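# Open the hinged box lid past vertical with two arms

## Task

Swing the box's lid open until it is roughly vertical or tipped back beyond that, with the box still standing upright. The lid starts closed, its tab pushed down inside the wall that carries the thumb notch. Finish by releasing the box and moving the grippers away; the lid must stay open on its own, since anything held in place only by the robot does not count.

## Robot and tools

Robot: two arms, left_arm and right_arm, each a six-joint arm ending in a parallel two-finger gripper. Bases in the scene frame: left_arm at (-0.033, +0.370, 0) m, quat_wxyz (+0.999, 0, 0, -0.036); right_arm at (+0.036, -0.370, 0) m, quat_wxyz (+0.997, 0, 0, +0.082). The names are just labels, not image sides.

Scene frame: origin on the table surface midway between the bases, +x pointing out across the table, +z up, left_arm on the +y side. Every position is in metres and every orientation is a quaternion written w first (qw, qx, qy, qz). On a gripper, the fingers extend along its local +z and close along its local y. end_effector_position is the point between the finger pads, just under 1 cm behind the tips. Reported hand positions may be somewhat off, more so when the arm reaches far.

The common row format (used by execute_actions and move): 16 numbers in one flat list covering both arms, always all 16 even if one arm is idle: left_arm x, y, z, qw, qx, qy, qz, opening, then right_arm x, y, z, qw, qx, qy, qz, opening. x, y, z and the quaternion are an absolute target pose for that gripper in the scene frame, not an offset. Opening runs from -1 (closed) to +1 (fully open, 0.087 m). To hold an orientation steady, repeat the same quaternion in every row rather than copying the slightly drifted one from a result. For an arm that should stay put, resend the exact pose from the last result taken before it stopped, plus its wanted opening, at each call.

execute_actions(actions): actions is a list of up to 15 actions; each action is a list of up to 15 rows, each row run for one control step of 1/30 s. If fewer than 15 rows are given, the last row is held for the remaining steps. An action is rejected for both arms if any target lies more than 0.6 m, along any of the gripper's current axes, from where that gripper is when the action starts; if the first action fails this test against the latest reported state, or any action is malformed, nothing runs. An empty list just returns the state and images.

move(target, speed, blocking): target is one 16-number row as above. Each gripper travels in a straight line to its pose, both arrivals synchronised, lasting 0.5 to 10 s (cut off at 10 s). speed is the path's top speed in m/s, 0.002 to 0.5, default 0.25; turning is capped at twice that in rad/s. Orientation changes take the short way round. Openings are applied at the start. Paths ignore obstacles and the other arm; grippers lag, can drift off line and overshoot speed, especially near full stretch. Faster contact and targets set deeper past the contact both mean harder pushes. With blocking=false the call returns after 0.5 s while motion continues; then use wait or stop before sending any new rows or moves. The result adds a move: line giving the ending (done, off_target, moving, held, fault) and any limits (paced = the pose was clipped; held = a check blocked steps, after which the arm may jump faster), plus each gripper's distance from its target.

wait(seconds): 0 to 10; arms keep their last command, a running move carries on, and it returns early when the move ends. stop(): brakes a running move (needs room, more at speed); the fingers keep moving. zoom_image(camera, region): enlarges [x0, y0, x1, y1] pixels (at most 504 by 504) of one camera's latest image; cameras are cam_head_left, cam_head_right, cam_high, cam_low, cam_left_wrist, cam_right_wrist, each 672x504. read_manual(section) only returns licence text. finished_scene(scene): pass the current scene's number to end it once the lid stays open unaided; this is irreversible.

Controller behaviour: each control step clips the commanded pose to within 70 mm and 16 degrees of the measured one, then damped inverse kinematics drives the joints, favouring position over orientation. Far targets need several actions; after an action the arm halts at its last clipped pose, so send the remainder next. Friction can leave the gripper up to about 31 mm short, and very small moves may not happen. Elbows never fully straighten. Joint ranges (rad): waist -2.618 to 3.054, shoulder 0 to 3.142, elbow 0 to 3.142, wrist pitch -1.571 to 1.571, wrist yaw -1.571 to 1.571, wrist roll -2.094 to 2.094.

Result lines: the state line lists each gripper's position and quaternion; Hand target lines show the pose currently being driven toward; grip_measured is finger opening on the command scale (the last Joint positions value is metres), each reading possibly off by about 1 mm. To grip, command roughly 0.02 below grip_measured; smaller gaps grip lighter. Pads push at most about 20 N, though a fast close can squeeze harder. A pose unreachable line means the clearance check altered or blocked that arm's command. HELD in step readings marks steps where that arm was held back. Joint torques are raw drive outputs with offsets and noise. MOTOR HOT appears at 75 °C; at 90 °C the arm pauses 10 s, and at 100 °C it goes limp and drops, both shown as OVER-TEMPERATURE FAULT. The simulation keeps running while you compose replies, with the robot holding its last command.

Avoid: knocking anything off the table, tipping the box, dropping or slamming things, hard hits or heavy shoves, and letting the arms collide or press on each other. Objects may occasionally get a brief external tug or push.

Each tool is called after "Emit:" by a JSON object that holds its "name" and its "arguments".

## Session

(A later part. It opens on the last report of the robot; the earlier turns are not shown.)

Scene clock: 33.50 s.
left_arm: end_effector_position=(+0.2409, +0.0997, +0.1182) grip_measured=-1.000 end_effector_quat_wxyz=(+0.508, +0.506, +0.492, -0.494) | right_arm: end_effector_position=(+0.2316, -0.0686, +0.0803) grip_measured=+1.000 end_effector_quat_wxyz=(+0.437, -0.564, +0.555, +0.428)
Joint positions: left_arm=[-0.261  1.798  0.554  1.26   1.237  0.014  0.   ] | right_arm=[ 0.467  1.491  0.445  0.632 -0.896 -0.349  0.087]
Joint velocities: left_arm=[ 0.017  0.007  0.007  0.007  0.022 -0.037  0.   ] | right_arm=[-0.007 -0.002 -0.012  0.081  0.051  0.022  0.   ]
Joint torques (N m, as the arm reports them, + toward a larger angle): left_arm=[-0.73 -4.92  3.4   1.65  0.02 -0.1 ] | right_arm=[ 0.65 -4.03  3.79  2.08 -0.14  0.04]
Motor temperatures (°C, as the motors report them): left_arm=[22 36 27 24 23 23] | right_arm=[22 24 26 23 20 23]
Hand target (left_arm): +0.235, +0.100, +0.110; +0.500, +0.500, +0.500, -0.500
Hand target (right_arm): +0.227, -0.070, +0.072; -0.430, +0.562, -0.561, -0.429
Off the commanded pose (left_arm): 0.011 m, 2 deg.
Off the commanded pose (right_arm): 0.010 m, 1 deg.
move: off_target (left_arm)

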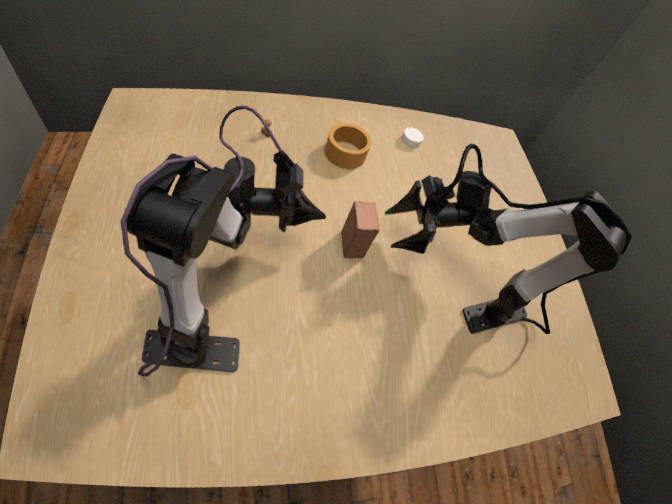

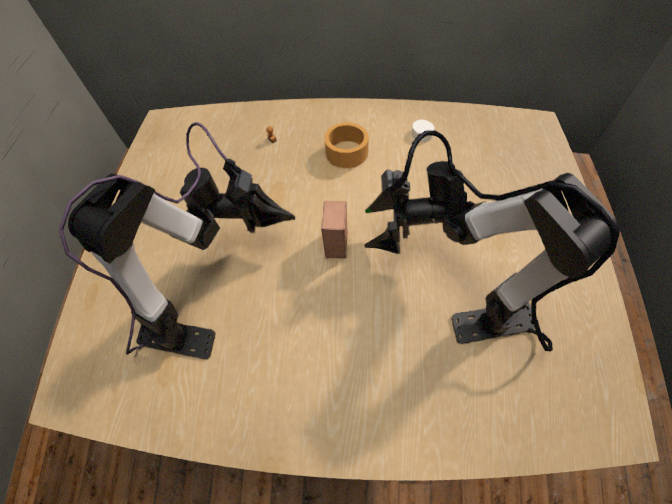

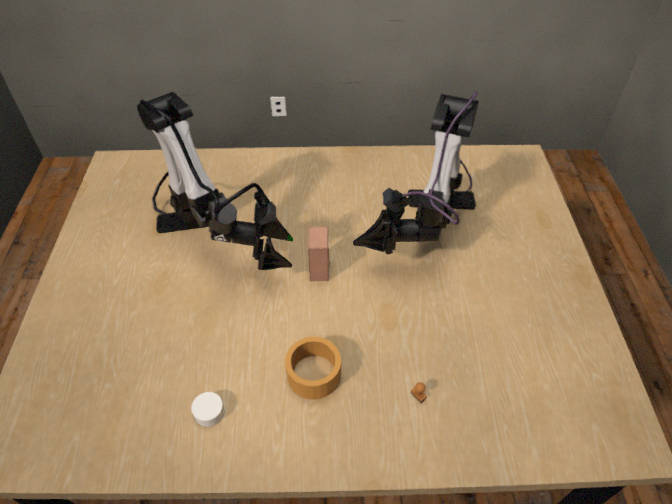

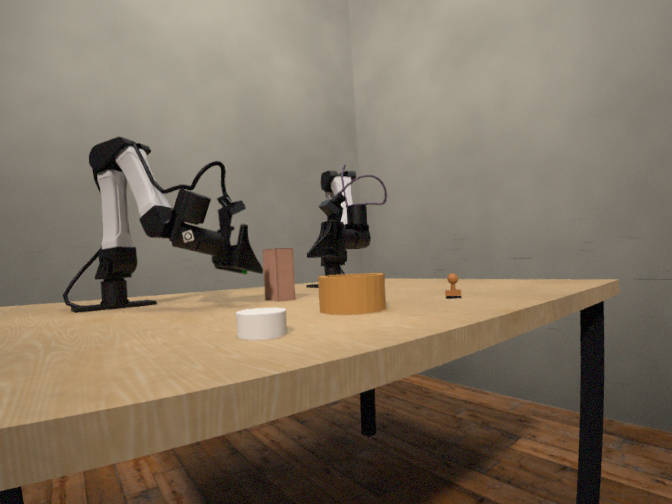

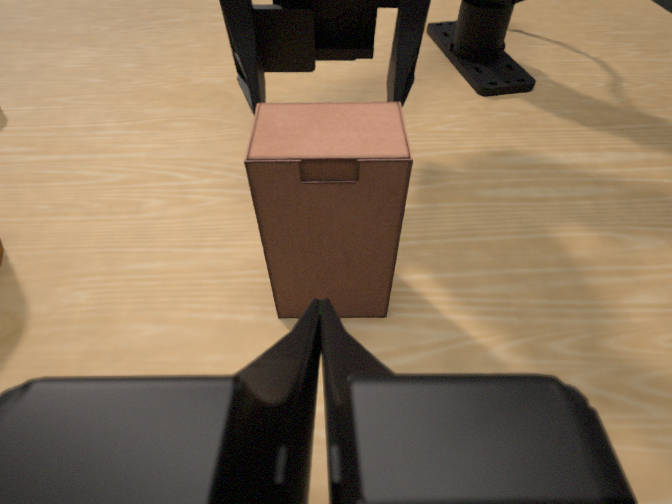

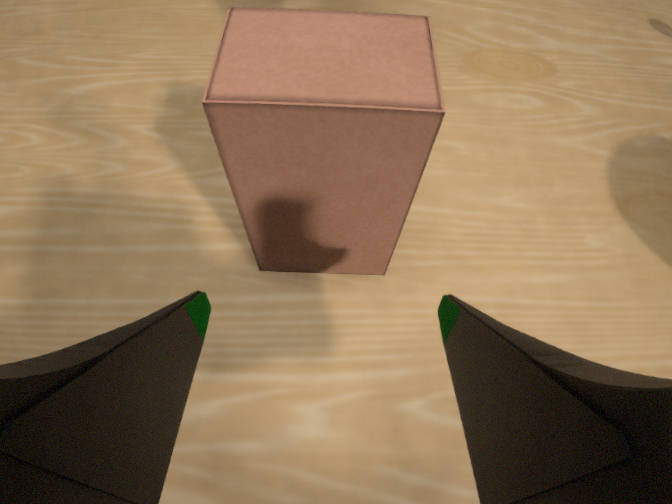

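Emit:
{"name": "move", "arguments": {"target": [0.234,0.075,0.10,0.5,0.5,0.5,-0.5,-1,0.227,0.012,0.064,0.430,-0.561,0.561,0.430,1], "speed": 0.06}}

Emit:
{"name": "move", "arguments": {"target": [0.234,0.075,0.10,0.5,0.5,0.5,-0.5,-1,0.227,0.012,0.064,0.430,-0.561,0.561,0.430,0.5], "speed": 0.06}}

Scene clock: 37.27 s.
left_arm: end_effector_position=(+0.2338, +0.0776, +0.1003) grip_measured=-1.000 end_effector_quat_wxyz=(+0.499, +0.501, +0.501, -0.499) | right_arm: end_effector_position=(+0.2206, +0.0026, +0.0558) grip_measured=+1.000 end_effector_quat_wxyz=(+0.417, -0.565, +0.569, +0.428)
Joint positions: left_arm=[-0.341  1.871  0.554  1.307  1.158  0.009  0.   ] | right_arm=[ 0.694  1.74   0.581  0.781 -0.686 -0.23   0.087]
Joint velocities: left_arm=[-0.002 -0.002  0.012 -0.066 -0.066  0.022  0.   ] | right_arm=[ 0.007 -0.002  0.017  0.037 -0.066  0.037  0.   ]
Joint torques (N m, as the arm reports them, + toward a larger angle): left_arm=[-0.8  -5.34  5.34  1.7   0.03 -0.12] | right_arm=[ 0.64 -6.18  7.65  2.22 -0.11  0.1 ]
Motor temperatures (°C, as the motors report them): left_arm=[22 36 26 25 23 23] | right_arm=[22 24 26 24 20 23]
Hand target (left_arm): +0.234, +0.075, +0.100; +0.500, +0.500, +0.500, -0.500
Hand target (right_arm): +0.226, +0.012, +0.064; -0.430, +0.562, -0.561, -0.429
Off the commanded pose (left_arm): 0.003 m, 0 deg.
Off the commanded pose (right_arm): 0.014 m, 2 deg.
move: off_target (right_arm)

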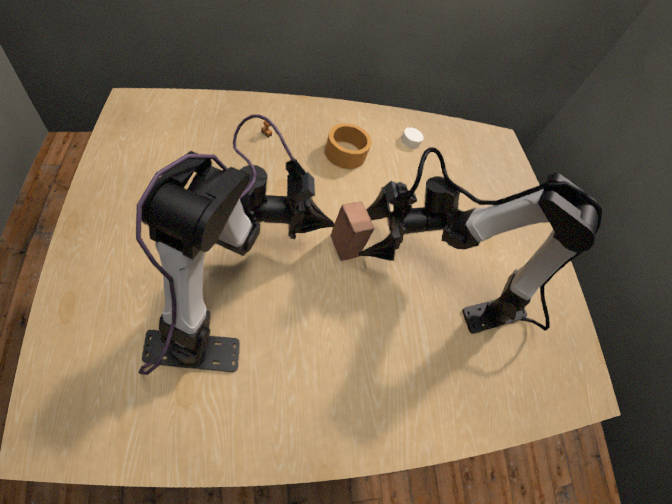

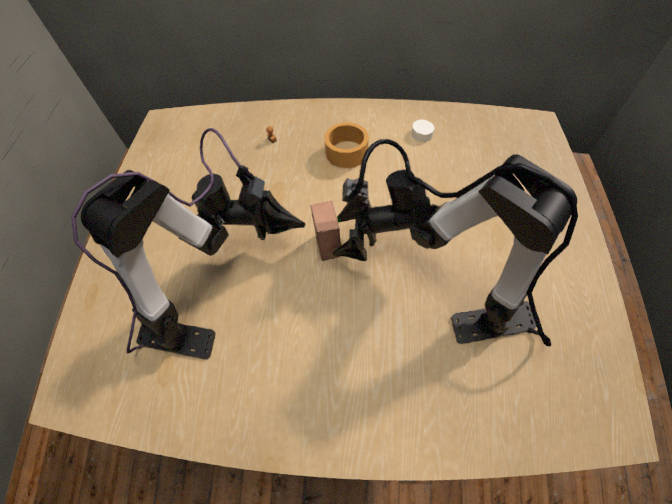

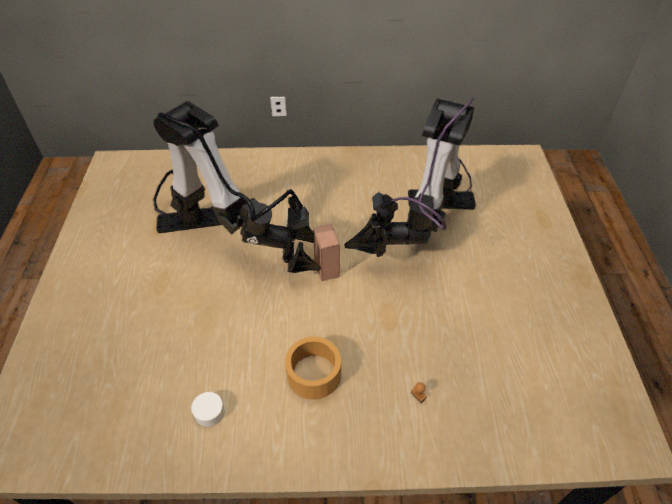

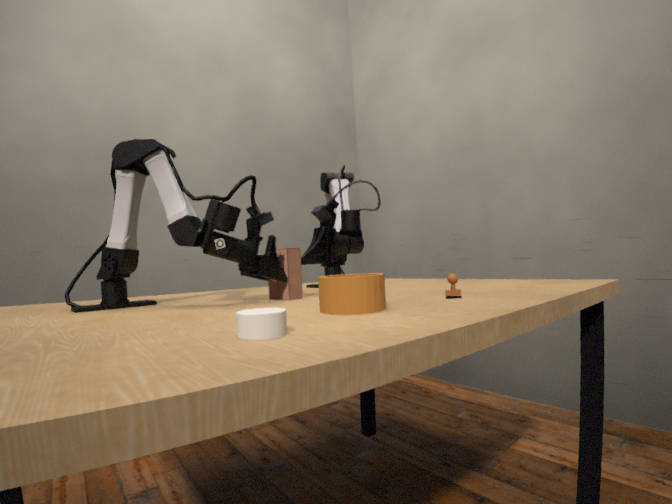

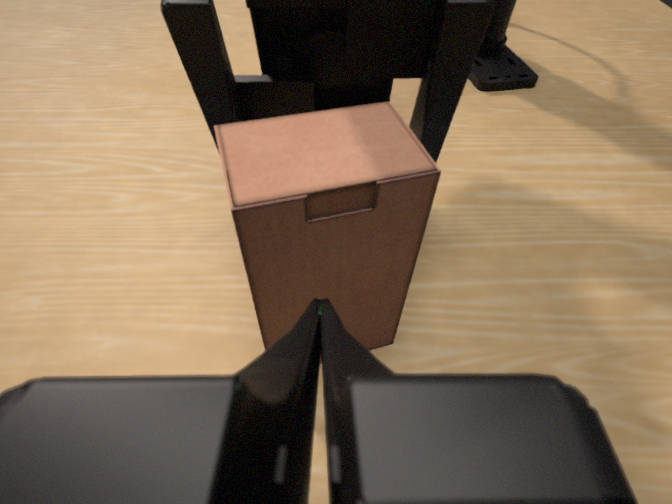

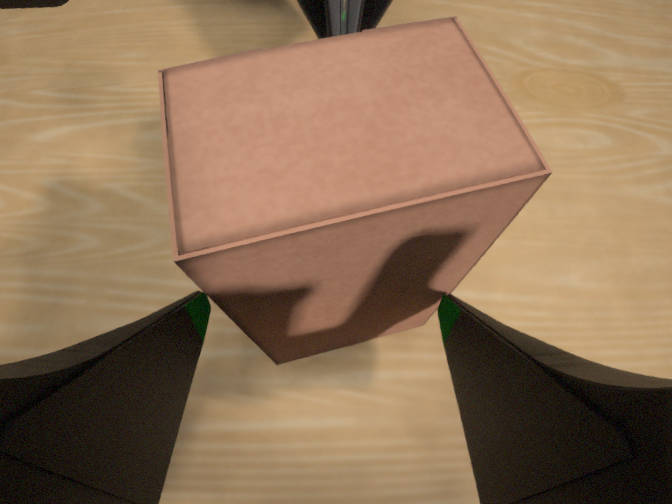

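Scene clock: 37.97 s.
left_arm: end_effector_position=(+0.2339, +0.0776, +0.1003) grip_measured=-1.000 end_effector_quat_wxyz=(+0.499, +0.501, +0.501, -0.499) | right_arm: end_effector_position=(+0.2206, +0.0027, +0.0559) grip_measured=+0.500 end_effector_quat_wxyz=(+0.417, -0.564, +0.570, +0.429)
Joint positions: left_arm=[-0.341  1.871  0.554  1.307  1.157  0.009  0.   ] | right_arm=[ 0.694  1.74   0.581  0.782 -0.686 -0.227  0.066]
Joint velocities: left_arm=[-0.022  0.002 -0.017 -0.007 -0.022  0.007  0.   ] | right_arm=[-0.002  0.012  0.002 -0.007 -0.022 -0.051 -0.001]
Joint torques (N m, as the arm reports them, + toward a larger angle): left_arm=[-0.71 -5.52  5.19  1.7   0.03 -0.1 ] | right_arm=[ 0.5  -6.18  7.68  2.25 -0.13  0.08]
Motor temperatures (°C, as the motors report them): left_arm=[22 35 26 25 23 23] | right_arm=[22 24 26 24 20 23]
Hand target (left_arm): +0.234, +0.075, +0.100; +0.500, +0.500, +0.500, -0.500
Hand target (right_arm): +0.227, +0.012, +0.064; -0.430, +0.561, -0.561, -0.430
Off the commanded pose (left_arm): 0.003 m, 0 deg.
Off the commanded pose (right_arm): 0.014 m, 2 deg.
move: off_target (right_arm)

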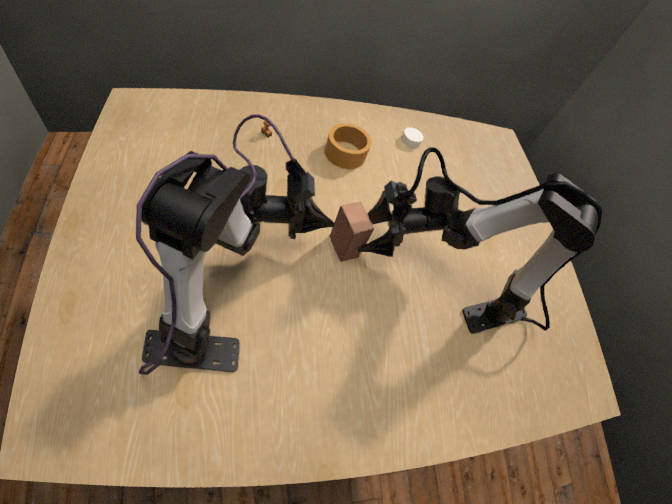

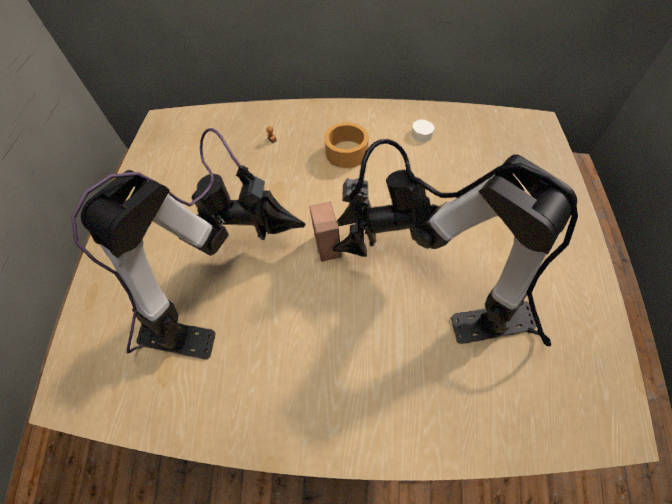

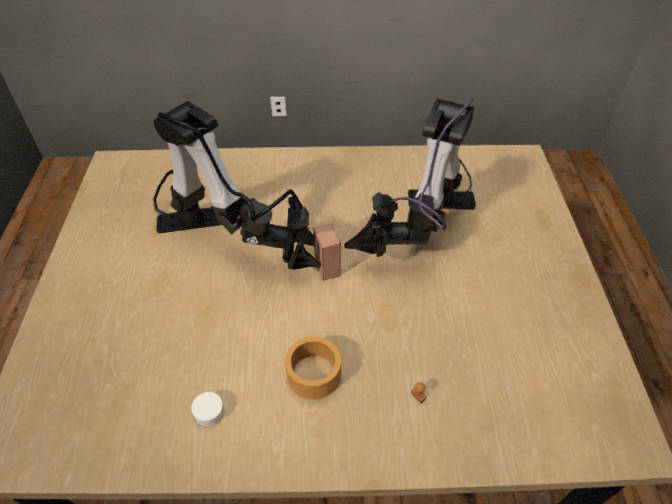

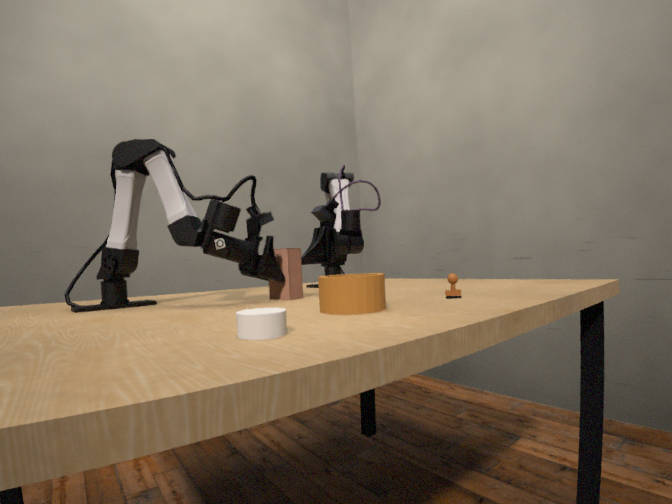

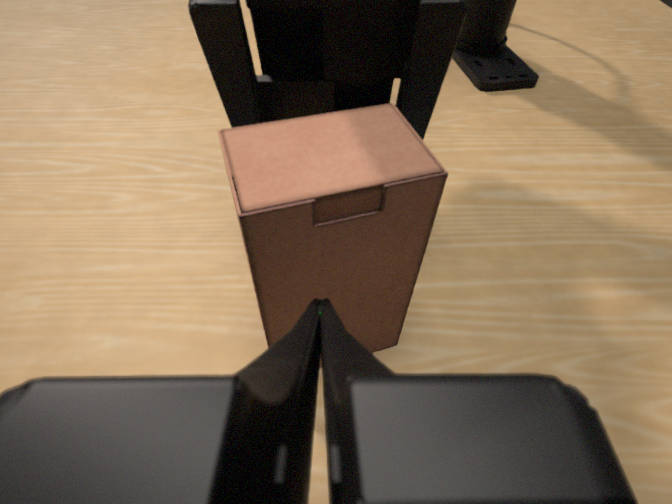

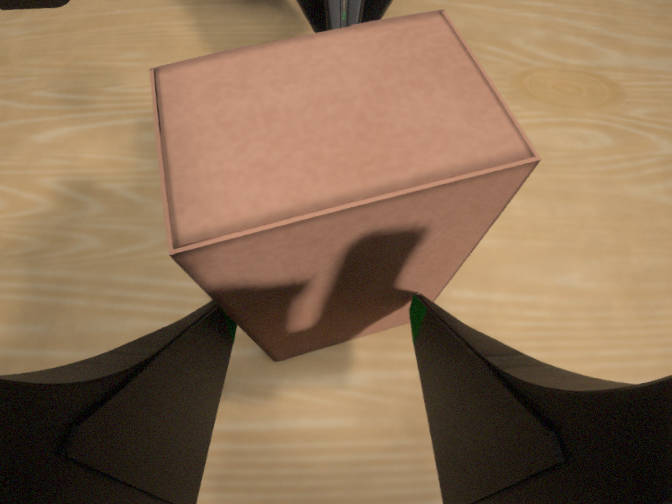

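Emit:
{"name": "move", "arguments": {"target": [0.234,0.11,0.10,0.5,0.5,0.5,-0.5,-1,0.235,-0.03,0.07,0.430,-0.561,0.561,0.430,0.5], "speed": 0.08}}

Emit:
{"name": "move", "arguments": {"target": [0.234,0.11,0.10,0.5,0.5,0.5,-0.5,-1,0.262,-0.04,0.072,0.370,-0.629,0.483,0.482,1], "speed": 0.08}}

Scene clock: 39.23 s.
left_arm: end_effector_position=(+0.2388, +0.1063, +0.0968) grip_measured=-1.000 end_effector_quat_wxyz=(+0.497, +0.499, +0.503, -0.501) | right_arm: end_effector_position=(+0.2401, -0.0231, +0.0733) grip_measured=+0.500 end_effector_quat_wxyz=(+0.437, -0.559, +0.558, +0.431)
Joint positions: left_arm=[-0.242  1.871  0.53   1.324  1.257  0.009  0.   ] | right_arm=[ 0.581  1.665  0.553  0.754 -0.787 -0.267  0.066]
Joint velocities: left_arm=[ 0.007 -0.002 -0.002 -0.022  0.022 -0.007  0.   ] | right_arm=[-0.002 -0.012  0.007  0.066 -0.007 -0.037 -0.001]
Joint torques (N m, as the arm reports them, + toward a larger angle): left_arm=[ 0.66 -7.52  2.89  1.64  0.21 -0.07] | right_arm=[-0.38 -8.45  3.7   1.81 -0.28 -0.14]
Motor temperatures (°C, as the motors report them): left_arm=[22 35 26 25 23 23] | right_arm=[22 24 26 24 20 23]
Hand target (left_arm): +0.234, +0.110, +0.100; +0.500, +0.500, +0.500, -0.500
Hand target (right_arm): +0.235, -0.030, +0.070; -0.430, +0.561, -0.561, -0.431
Off the commanded pose (left_arm): 0.007 m, 1 deg.
Off the commanded pose (right_arm): 0.009 m, 1 deg.
move: done

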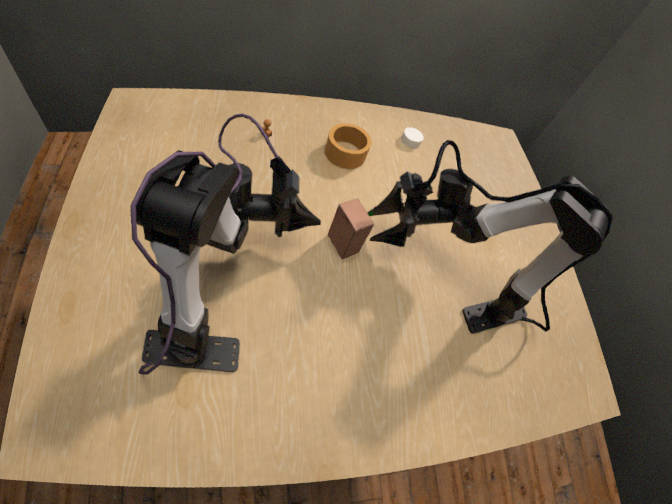

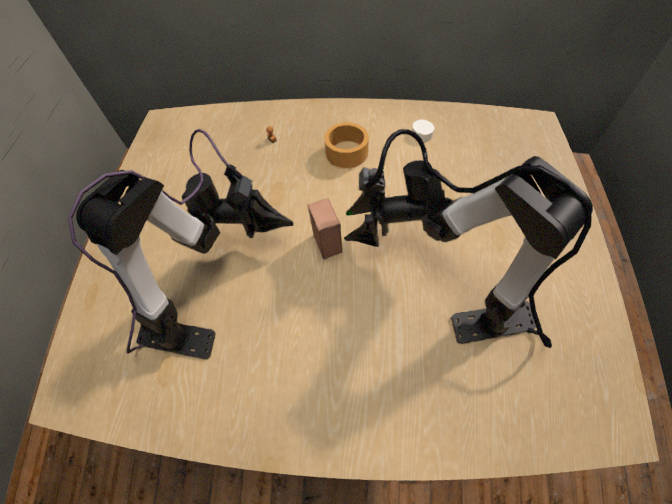

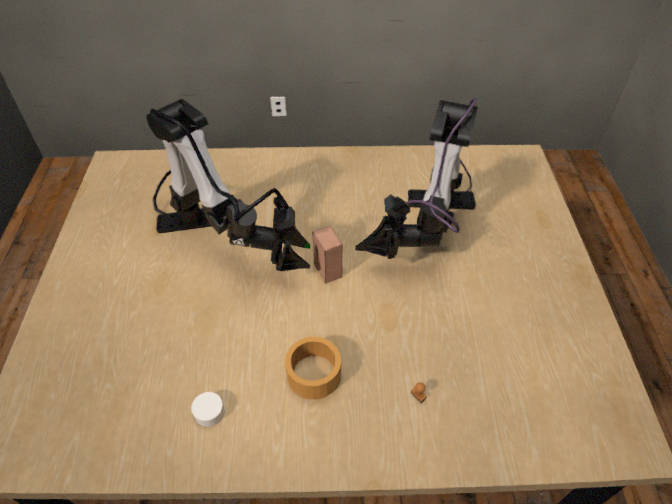

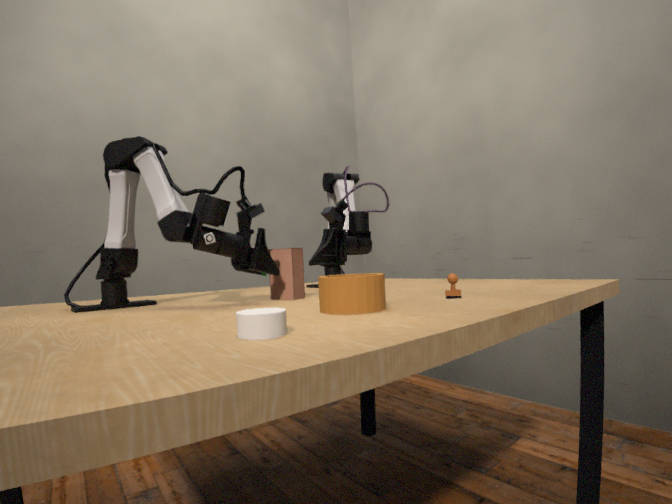

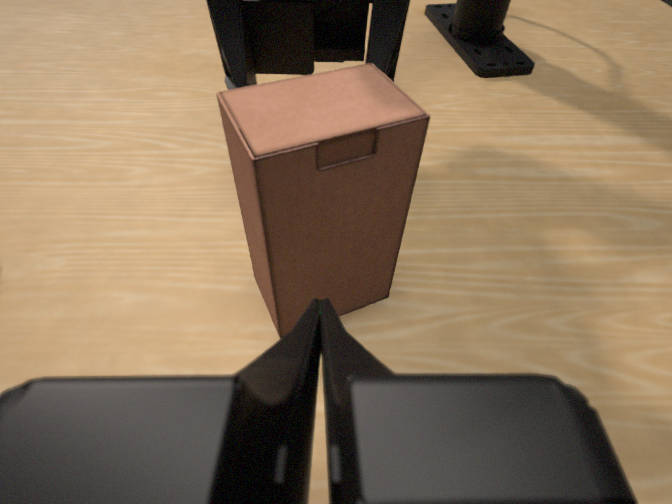

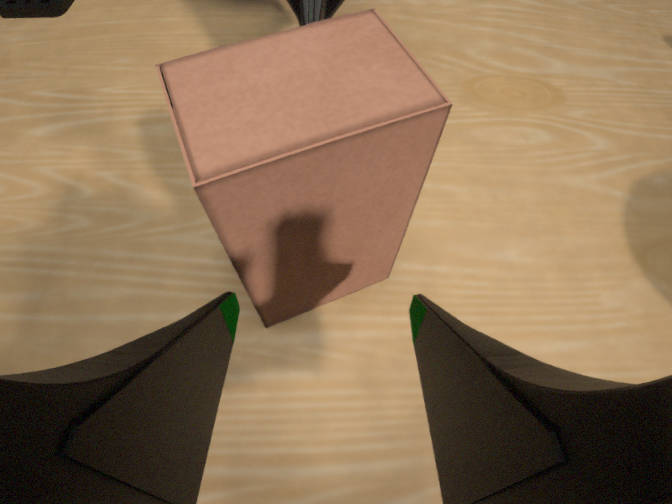

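Scene clock: 41.47 s.
left_arm: end_effector_position=(+0.2389, +0.1063, +0.0971) grip_measured=-1.000 end_effector_quat_wxyz=(+0.497, +0.500, +0.503, -0.500) | right_arm: end_effector_position=(+0.2562, -0.0415, +0.0706) grip_measured=+1.000 end_effector_quat_wxyz=(-0.369, +0.630, -0.485, -0.481)
Joint positions: left_arm=[-0.242  1.871  0.53   1.326  1.257  0.009  0.   ] | right_arm=[ 0.428  1.762  0.792  0.272 -1.148 -0.651  0.087]
Joint velocities: left_arm=[-0.007  0.002  0.002 -0.037 -0.037  0.007  0.   ] | right_arm=[-0.002  0.007 -0.002 -0.095  0.051 -0.066  0.   ]
Joint torques (N m, as the arm reports them, + toward a larger angle): left_arm=[ 0.58 -7.44  3.01  1.64  0.19 -0.08] | right_arm=[-0.38 -6.89  8.22  1.33 -0.49 -0.11]
Motor temperatures (°C, as the motors report them): left_arm=[22 35 26 25 23 23] | right_arm=[22 24 27 24 20 23]
Hand target (left_arm): +0.234, +0.110, +0.100; +0.500, +0.500, +0.500, -0.500
Hand target (right_arm): +0.261, -0.040, +0.072; -0.370, +0.630, -0.483, -0.482
Off the commanded pose (left_arm): 0.007 m, 0 deg.
Off the commanded pose (right_arm): 0.006 m, 0 deg.
move: done

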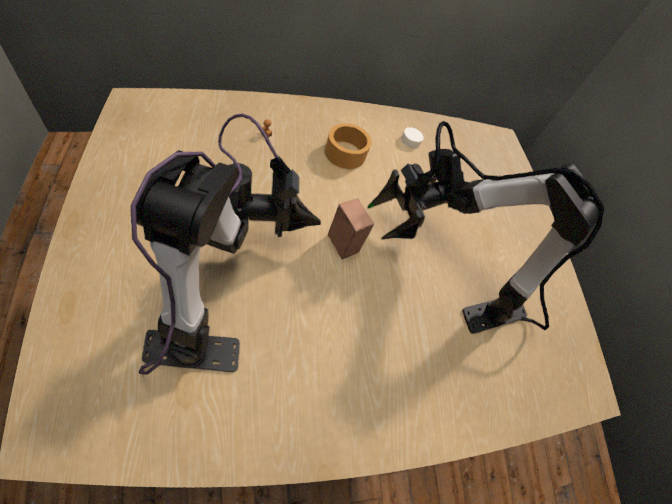

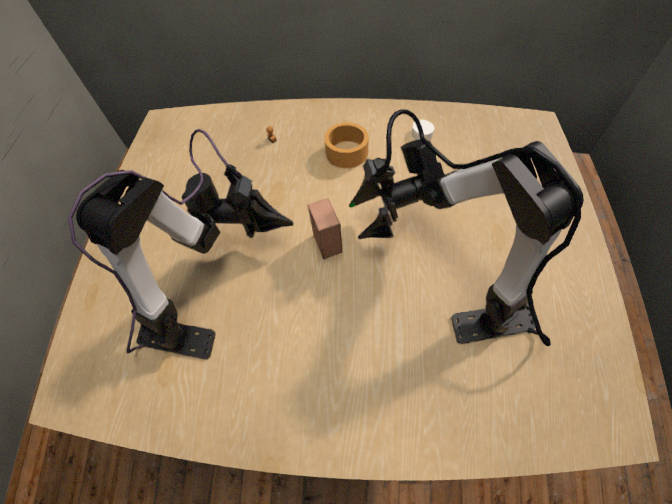

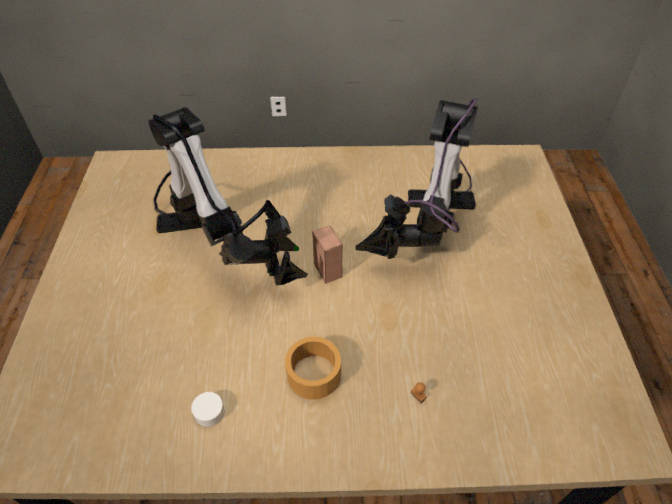

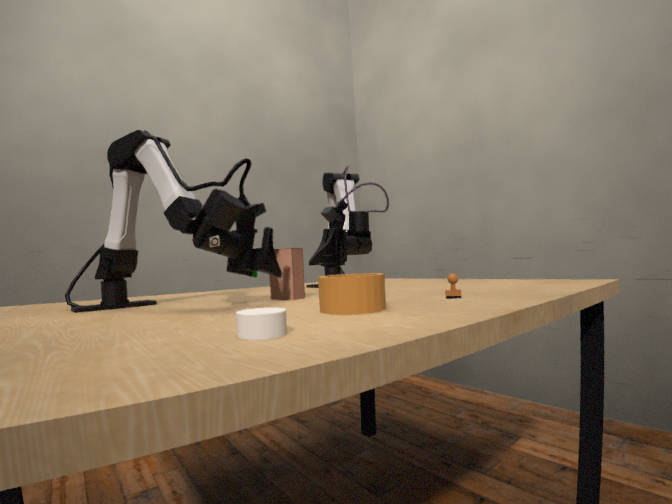

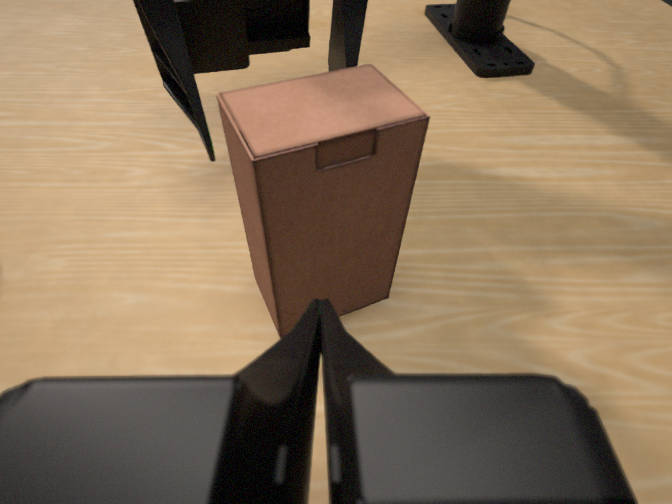

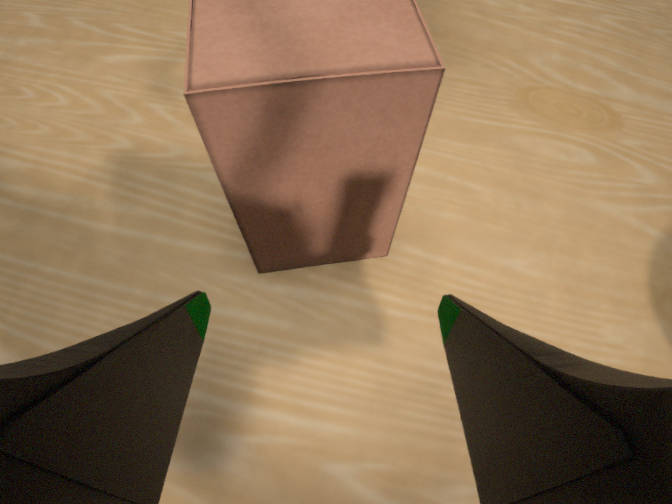

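Emit:
{"name": "move", "arguments": {"target": [0.234,0.11,0.10,0.5,0.5,0.5,-0.5,-1,0.246,-0.008,0.07,0.340,-0.658,0.444,0.504,1], "speed": 0.05}}

Scene clock: 43.13 s.
left_arm: end_effector_position=(+0.2389, +0.1063, +0.0971) grip_measured=-1.000 end_effector_quat_wxyz=(+0.497, +0.500, +0.503, -0.500) | right_arm: end_effector_position=(+0.2453, -0.0127, +0.0679) grip_measured=+1.000 end_effector_quat_wxyz=(-0.343, +0.655, -0.451, -0.500)
Joint positions: left_arm=[-0.242  1.871  0.53   1.326  1.257  0.009  0.   ] | right_arm=[ 0.504  1.847  0.907  0.192 -1.171 -0.707  0.087]
Joint velocities: left_arm=[ 0.007  0.002  0.012  0.022 -0.066 -0.037  0.   ] | right_arm=[-0.012 -0.002 -0.007 -0.125 -0.051  0.007  0.   ]
Joint torques (N m, as the arm reports them, + toward a larger angle): left_arm=[ 0.59 -7.43  3.02  1.64  0.19 -0.09] | right_arm=[ 0.46 -7.86  7.87  1.34 -0.52 -0.15]
Motor temperatures (°C, as the motors report them): left_arm=[22 35 26 25 23 23] | right_arm=[22 24 27 24 20 23]
Hand target (left_arm): +0.234, +0.110, +0.100; +0.500, +0.500, +0.500, -0.500
Hand target (right_arm): +0.246, -0.008, +0.070; -0.341, +0.658, -0.444, -0.503
Off the commanded pose (left_arm): 0.007 m, 0 deg.
Off the commanded pose (right_arm): 0.005 m, 1 deg.
move: done

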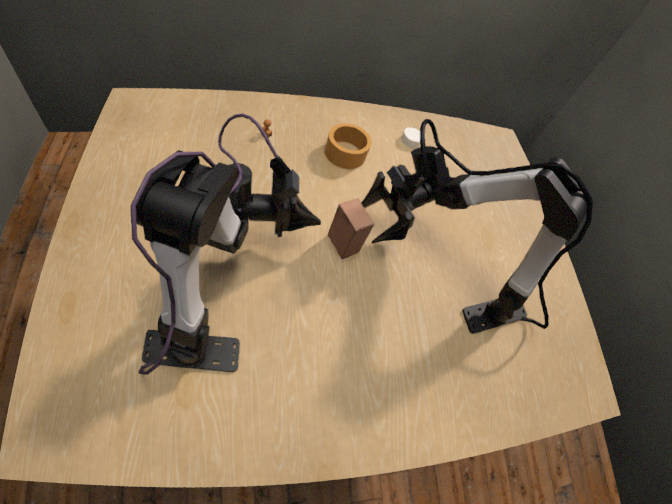

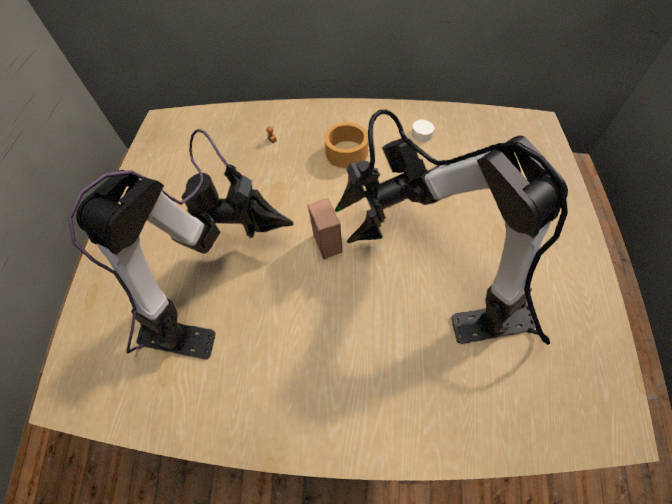

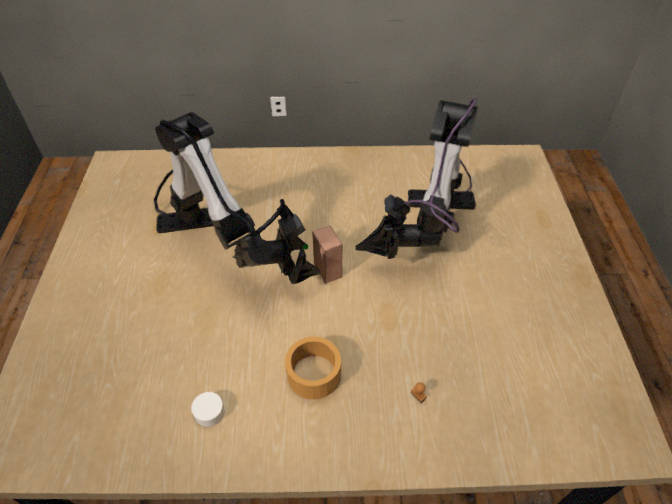

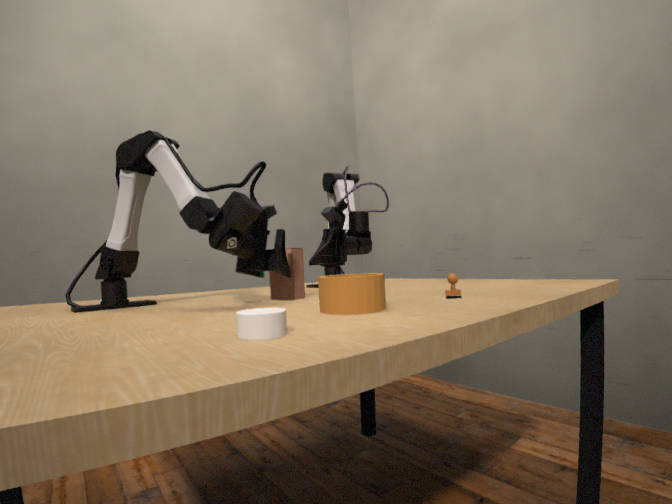

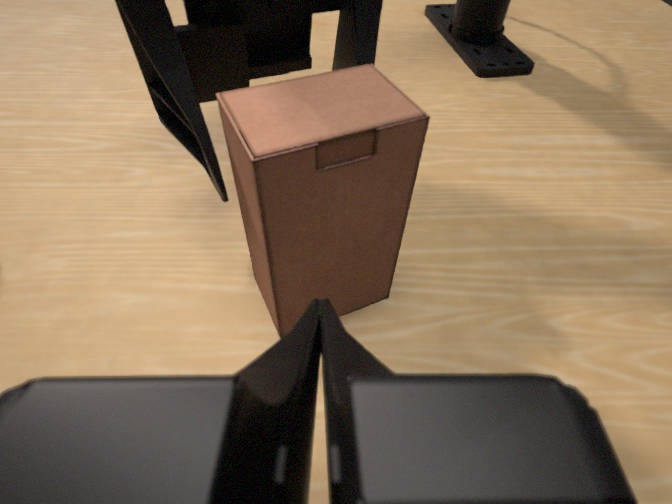

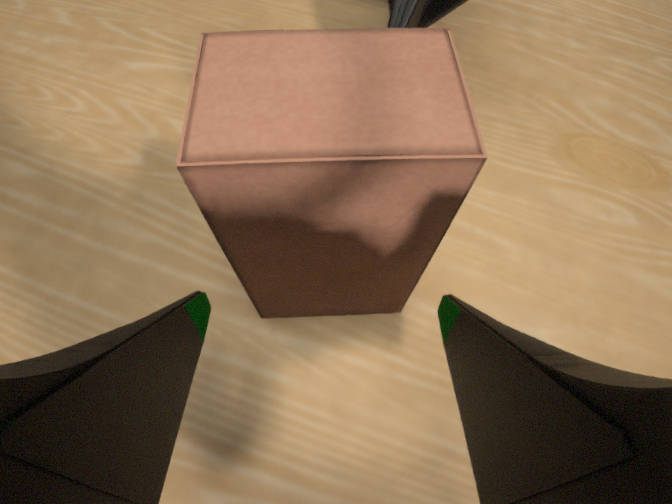

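Emit:
{"name": "move", "arguments": {"target": [0.234,0.11,0.10,0.5,0.5,0.5,-0.5,-1,0.232,0.034,0.07,0.340,-0.658,0.444,0.504,1], "speed": 0.04}}

Scene clock: 44.73 s.
left_arm: end_effector_position=(+0.2388, +0.1062, +0.0971) grip_measured=-1.000 end_effector_quat_wxyz=(+0.497, +0.500, +0.502, -0.500) | right_arm: end_effector_position=(+0.2258, +0.0251, +0.0648) grip_measured=+1.000 end_effector_quat_wxyz=(-0.328, +0.657, -0.452, -0.507)
Joint positions: left_arm=[-0.242  1.871  0.53   1.326  1.257  0.009  0.   ] | right_arm=[ 0.618  1.903  0.941  0.324 -1.1   -0.556  0.087]
Joint velocities: left_arm=[ 0.017 -0.002 -0.002  0.007 -0.022 -0.007  0.   ] | right_arm=[-0.002  0.012 -0.002  0.051  0.037  0.095  0.   ]
Joint torques (N m, as the arm reports them, + toward a larger angle): left_arm=[ 0.59 -7.45  3.02  1.64  0.19 -0.09] | right_arm=[ 0.58 -8.46  8.04  1.82 -0.29  0.04]
Motor temperatures (°C, as the motors report them): left_arm=[22 35 26 25 23 23] | right_arm=[22 24 27 24 20 23]
Hand target (left_arm): +0.234, +0.110, +0.100; +0.500, +0.500, +0.500, -0.500
Hand target (right_arm): +0.232, +0.034, +0.070; -0.341, +0.658, -0.444, -0.504
Off the commanded pose (left_arm): 0.007 m, 0 deg.
Off the commanded pose (right_arm): 0.012 m, 2 deg.
move: off_target (right_arm)

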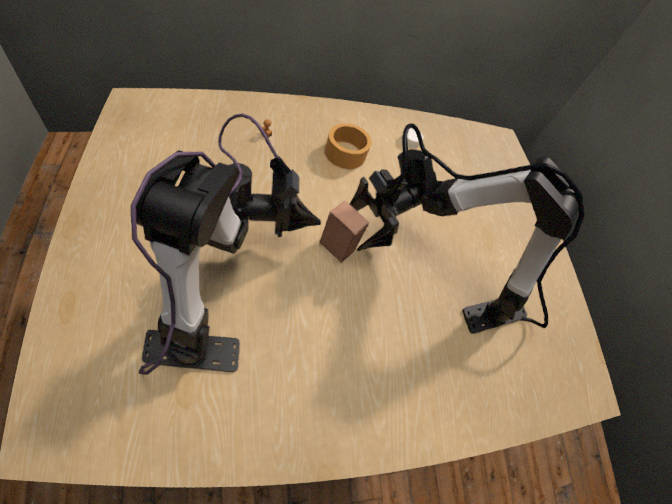

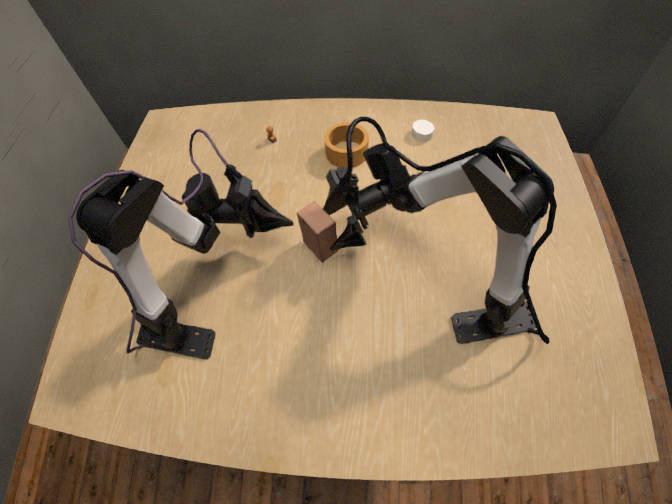

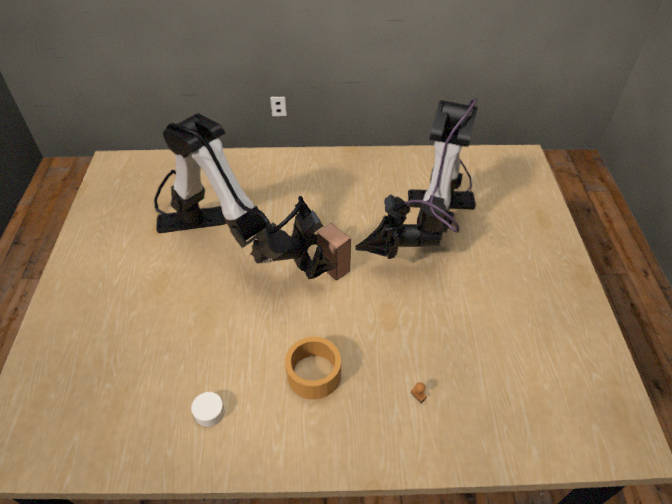

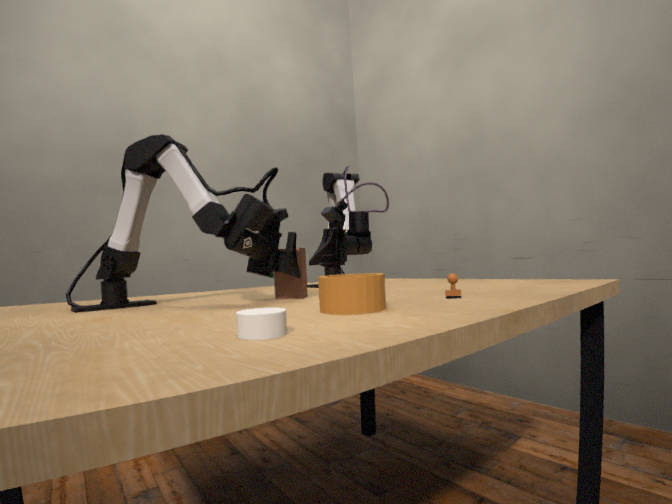

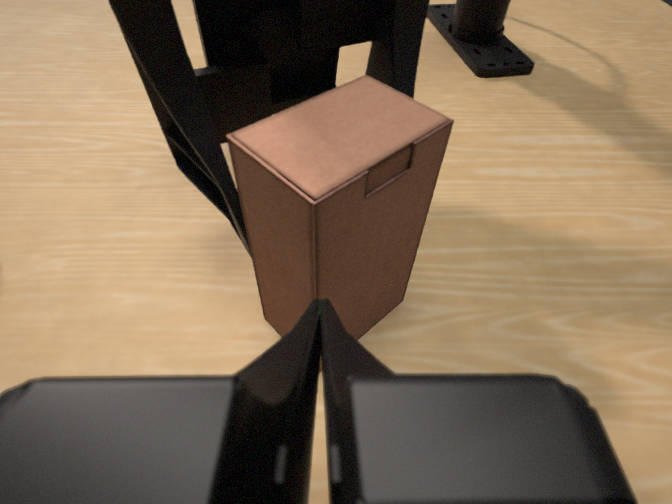

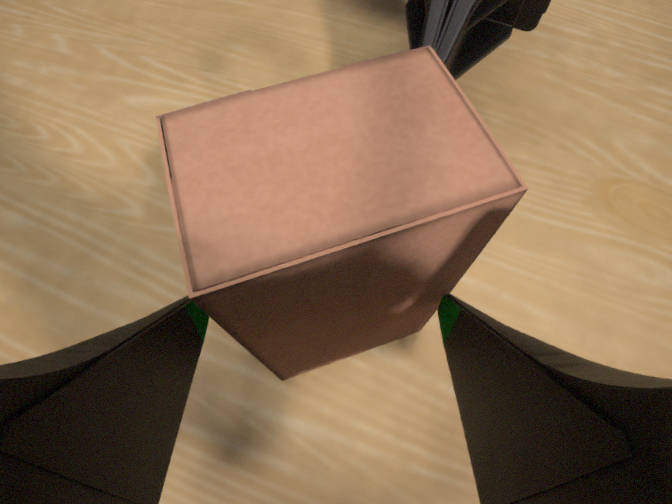

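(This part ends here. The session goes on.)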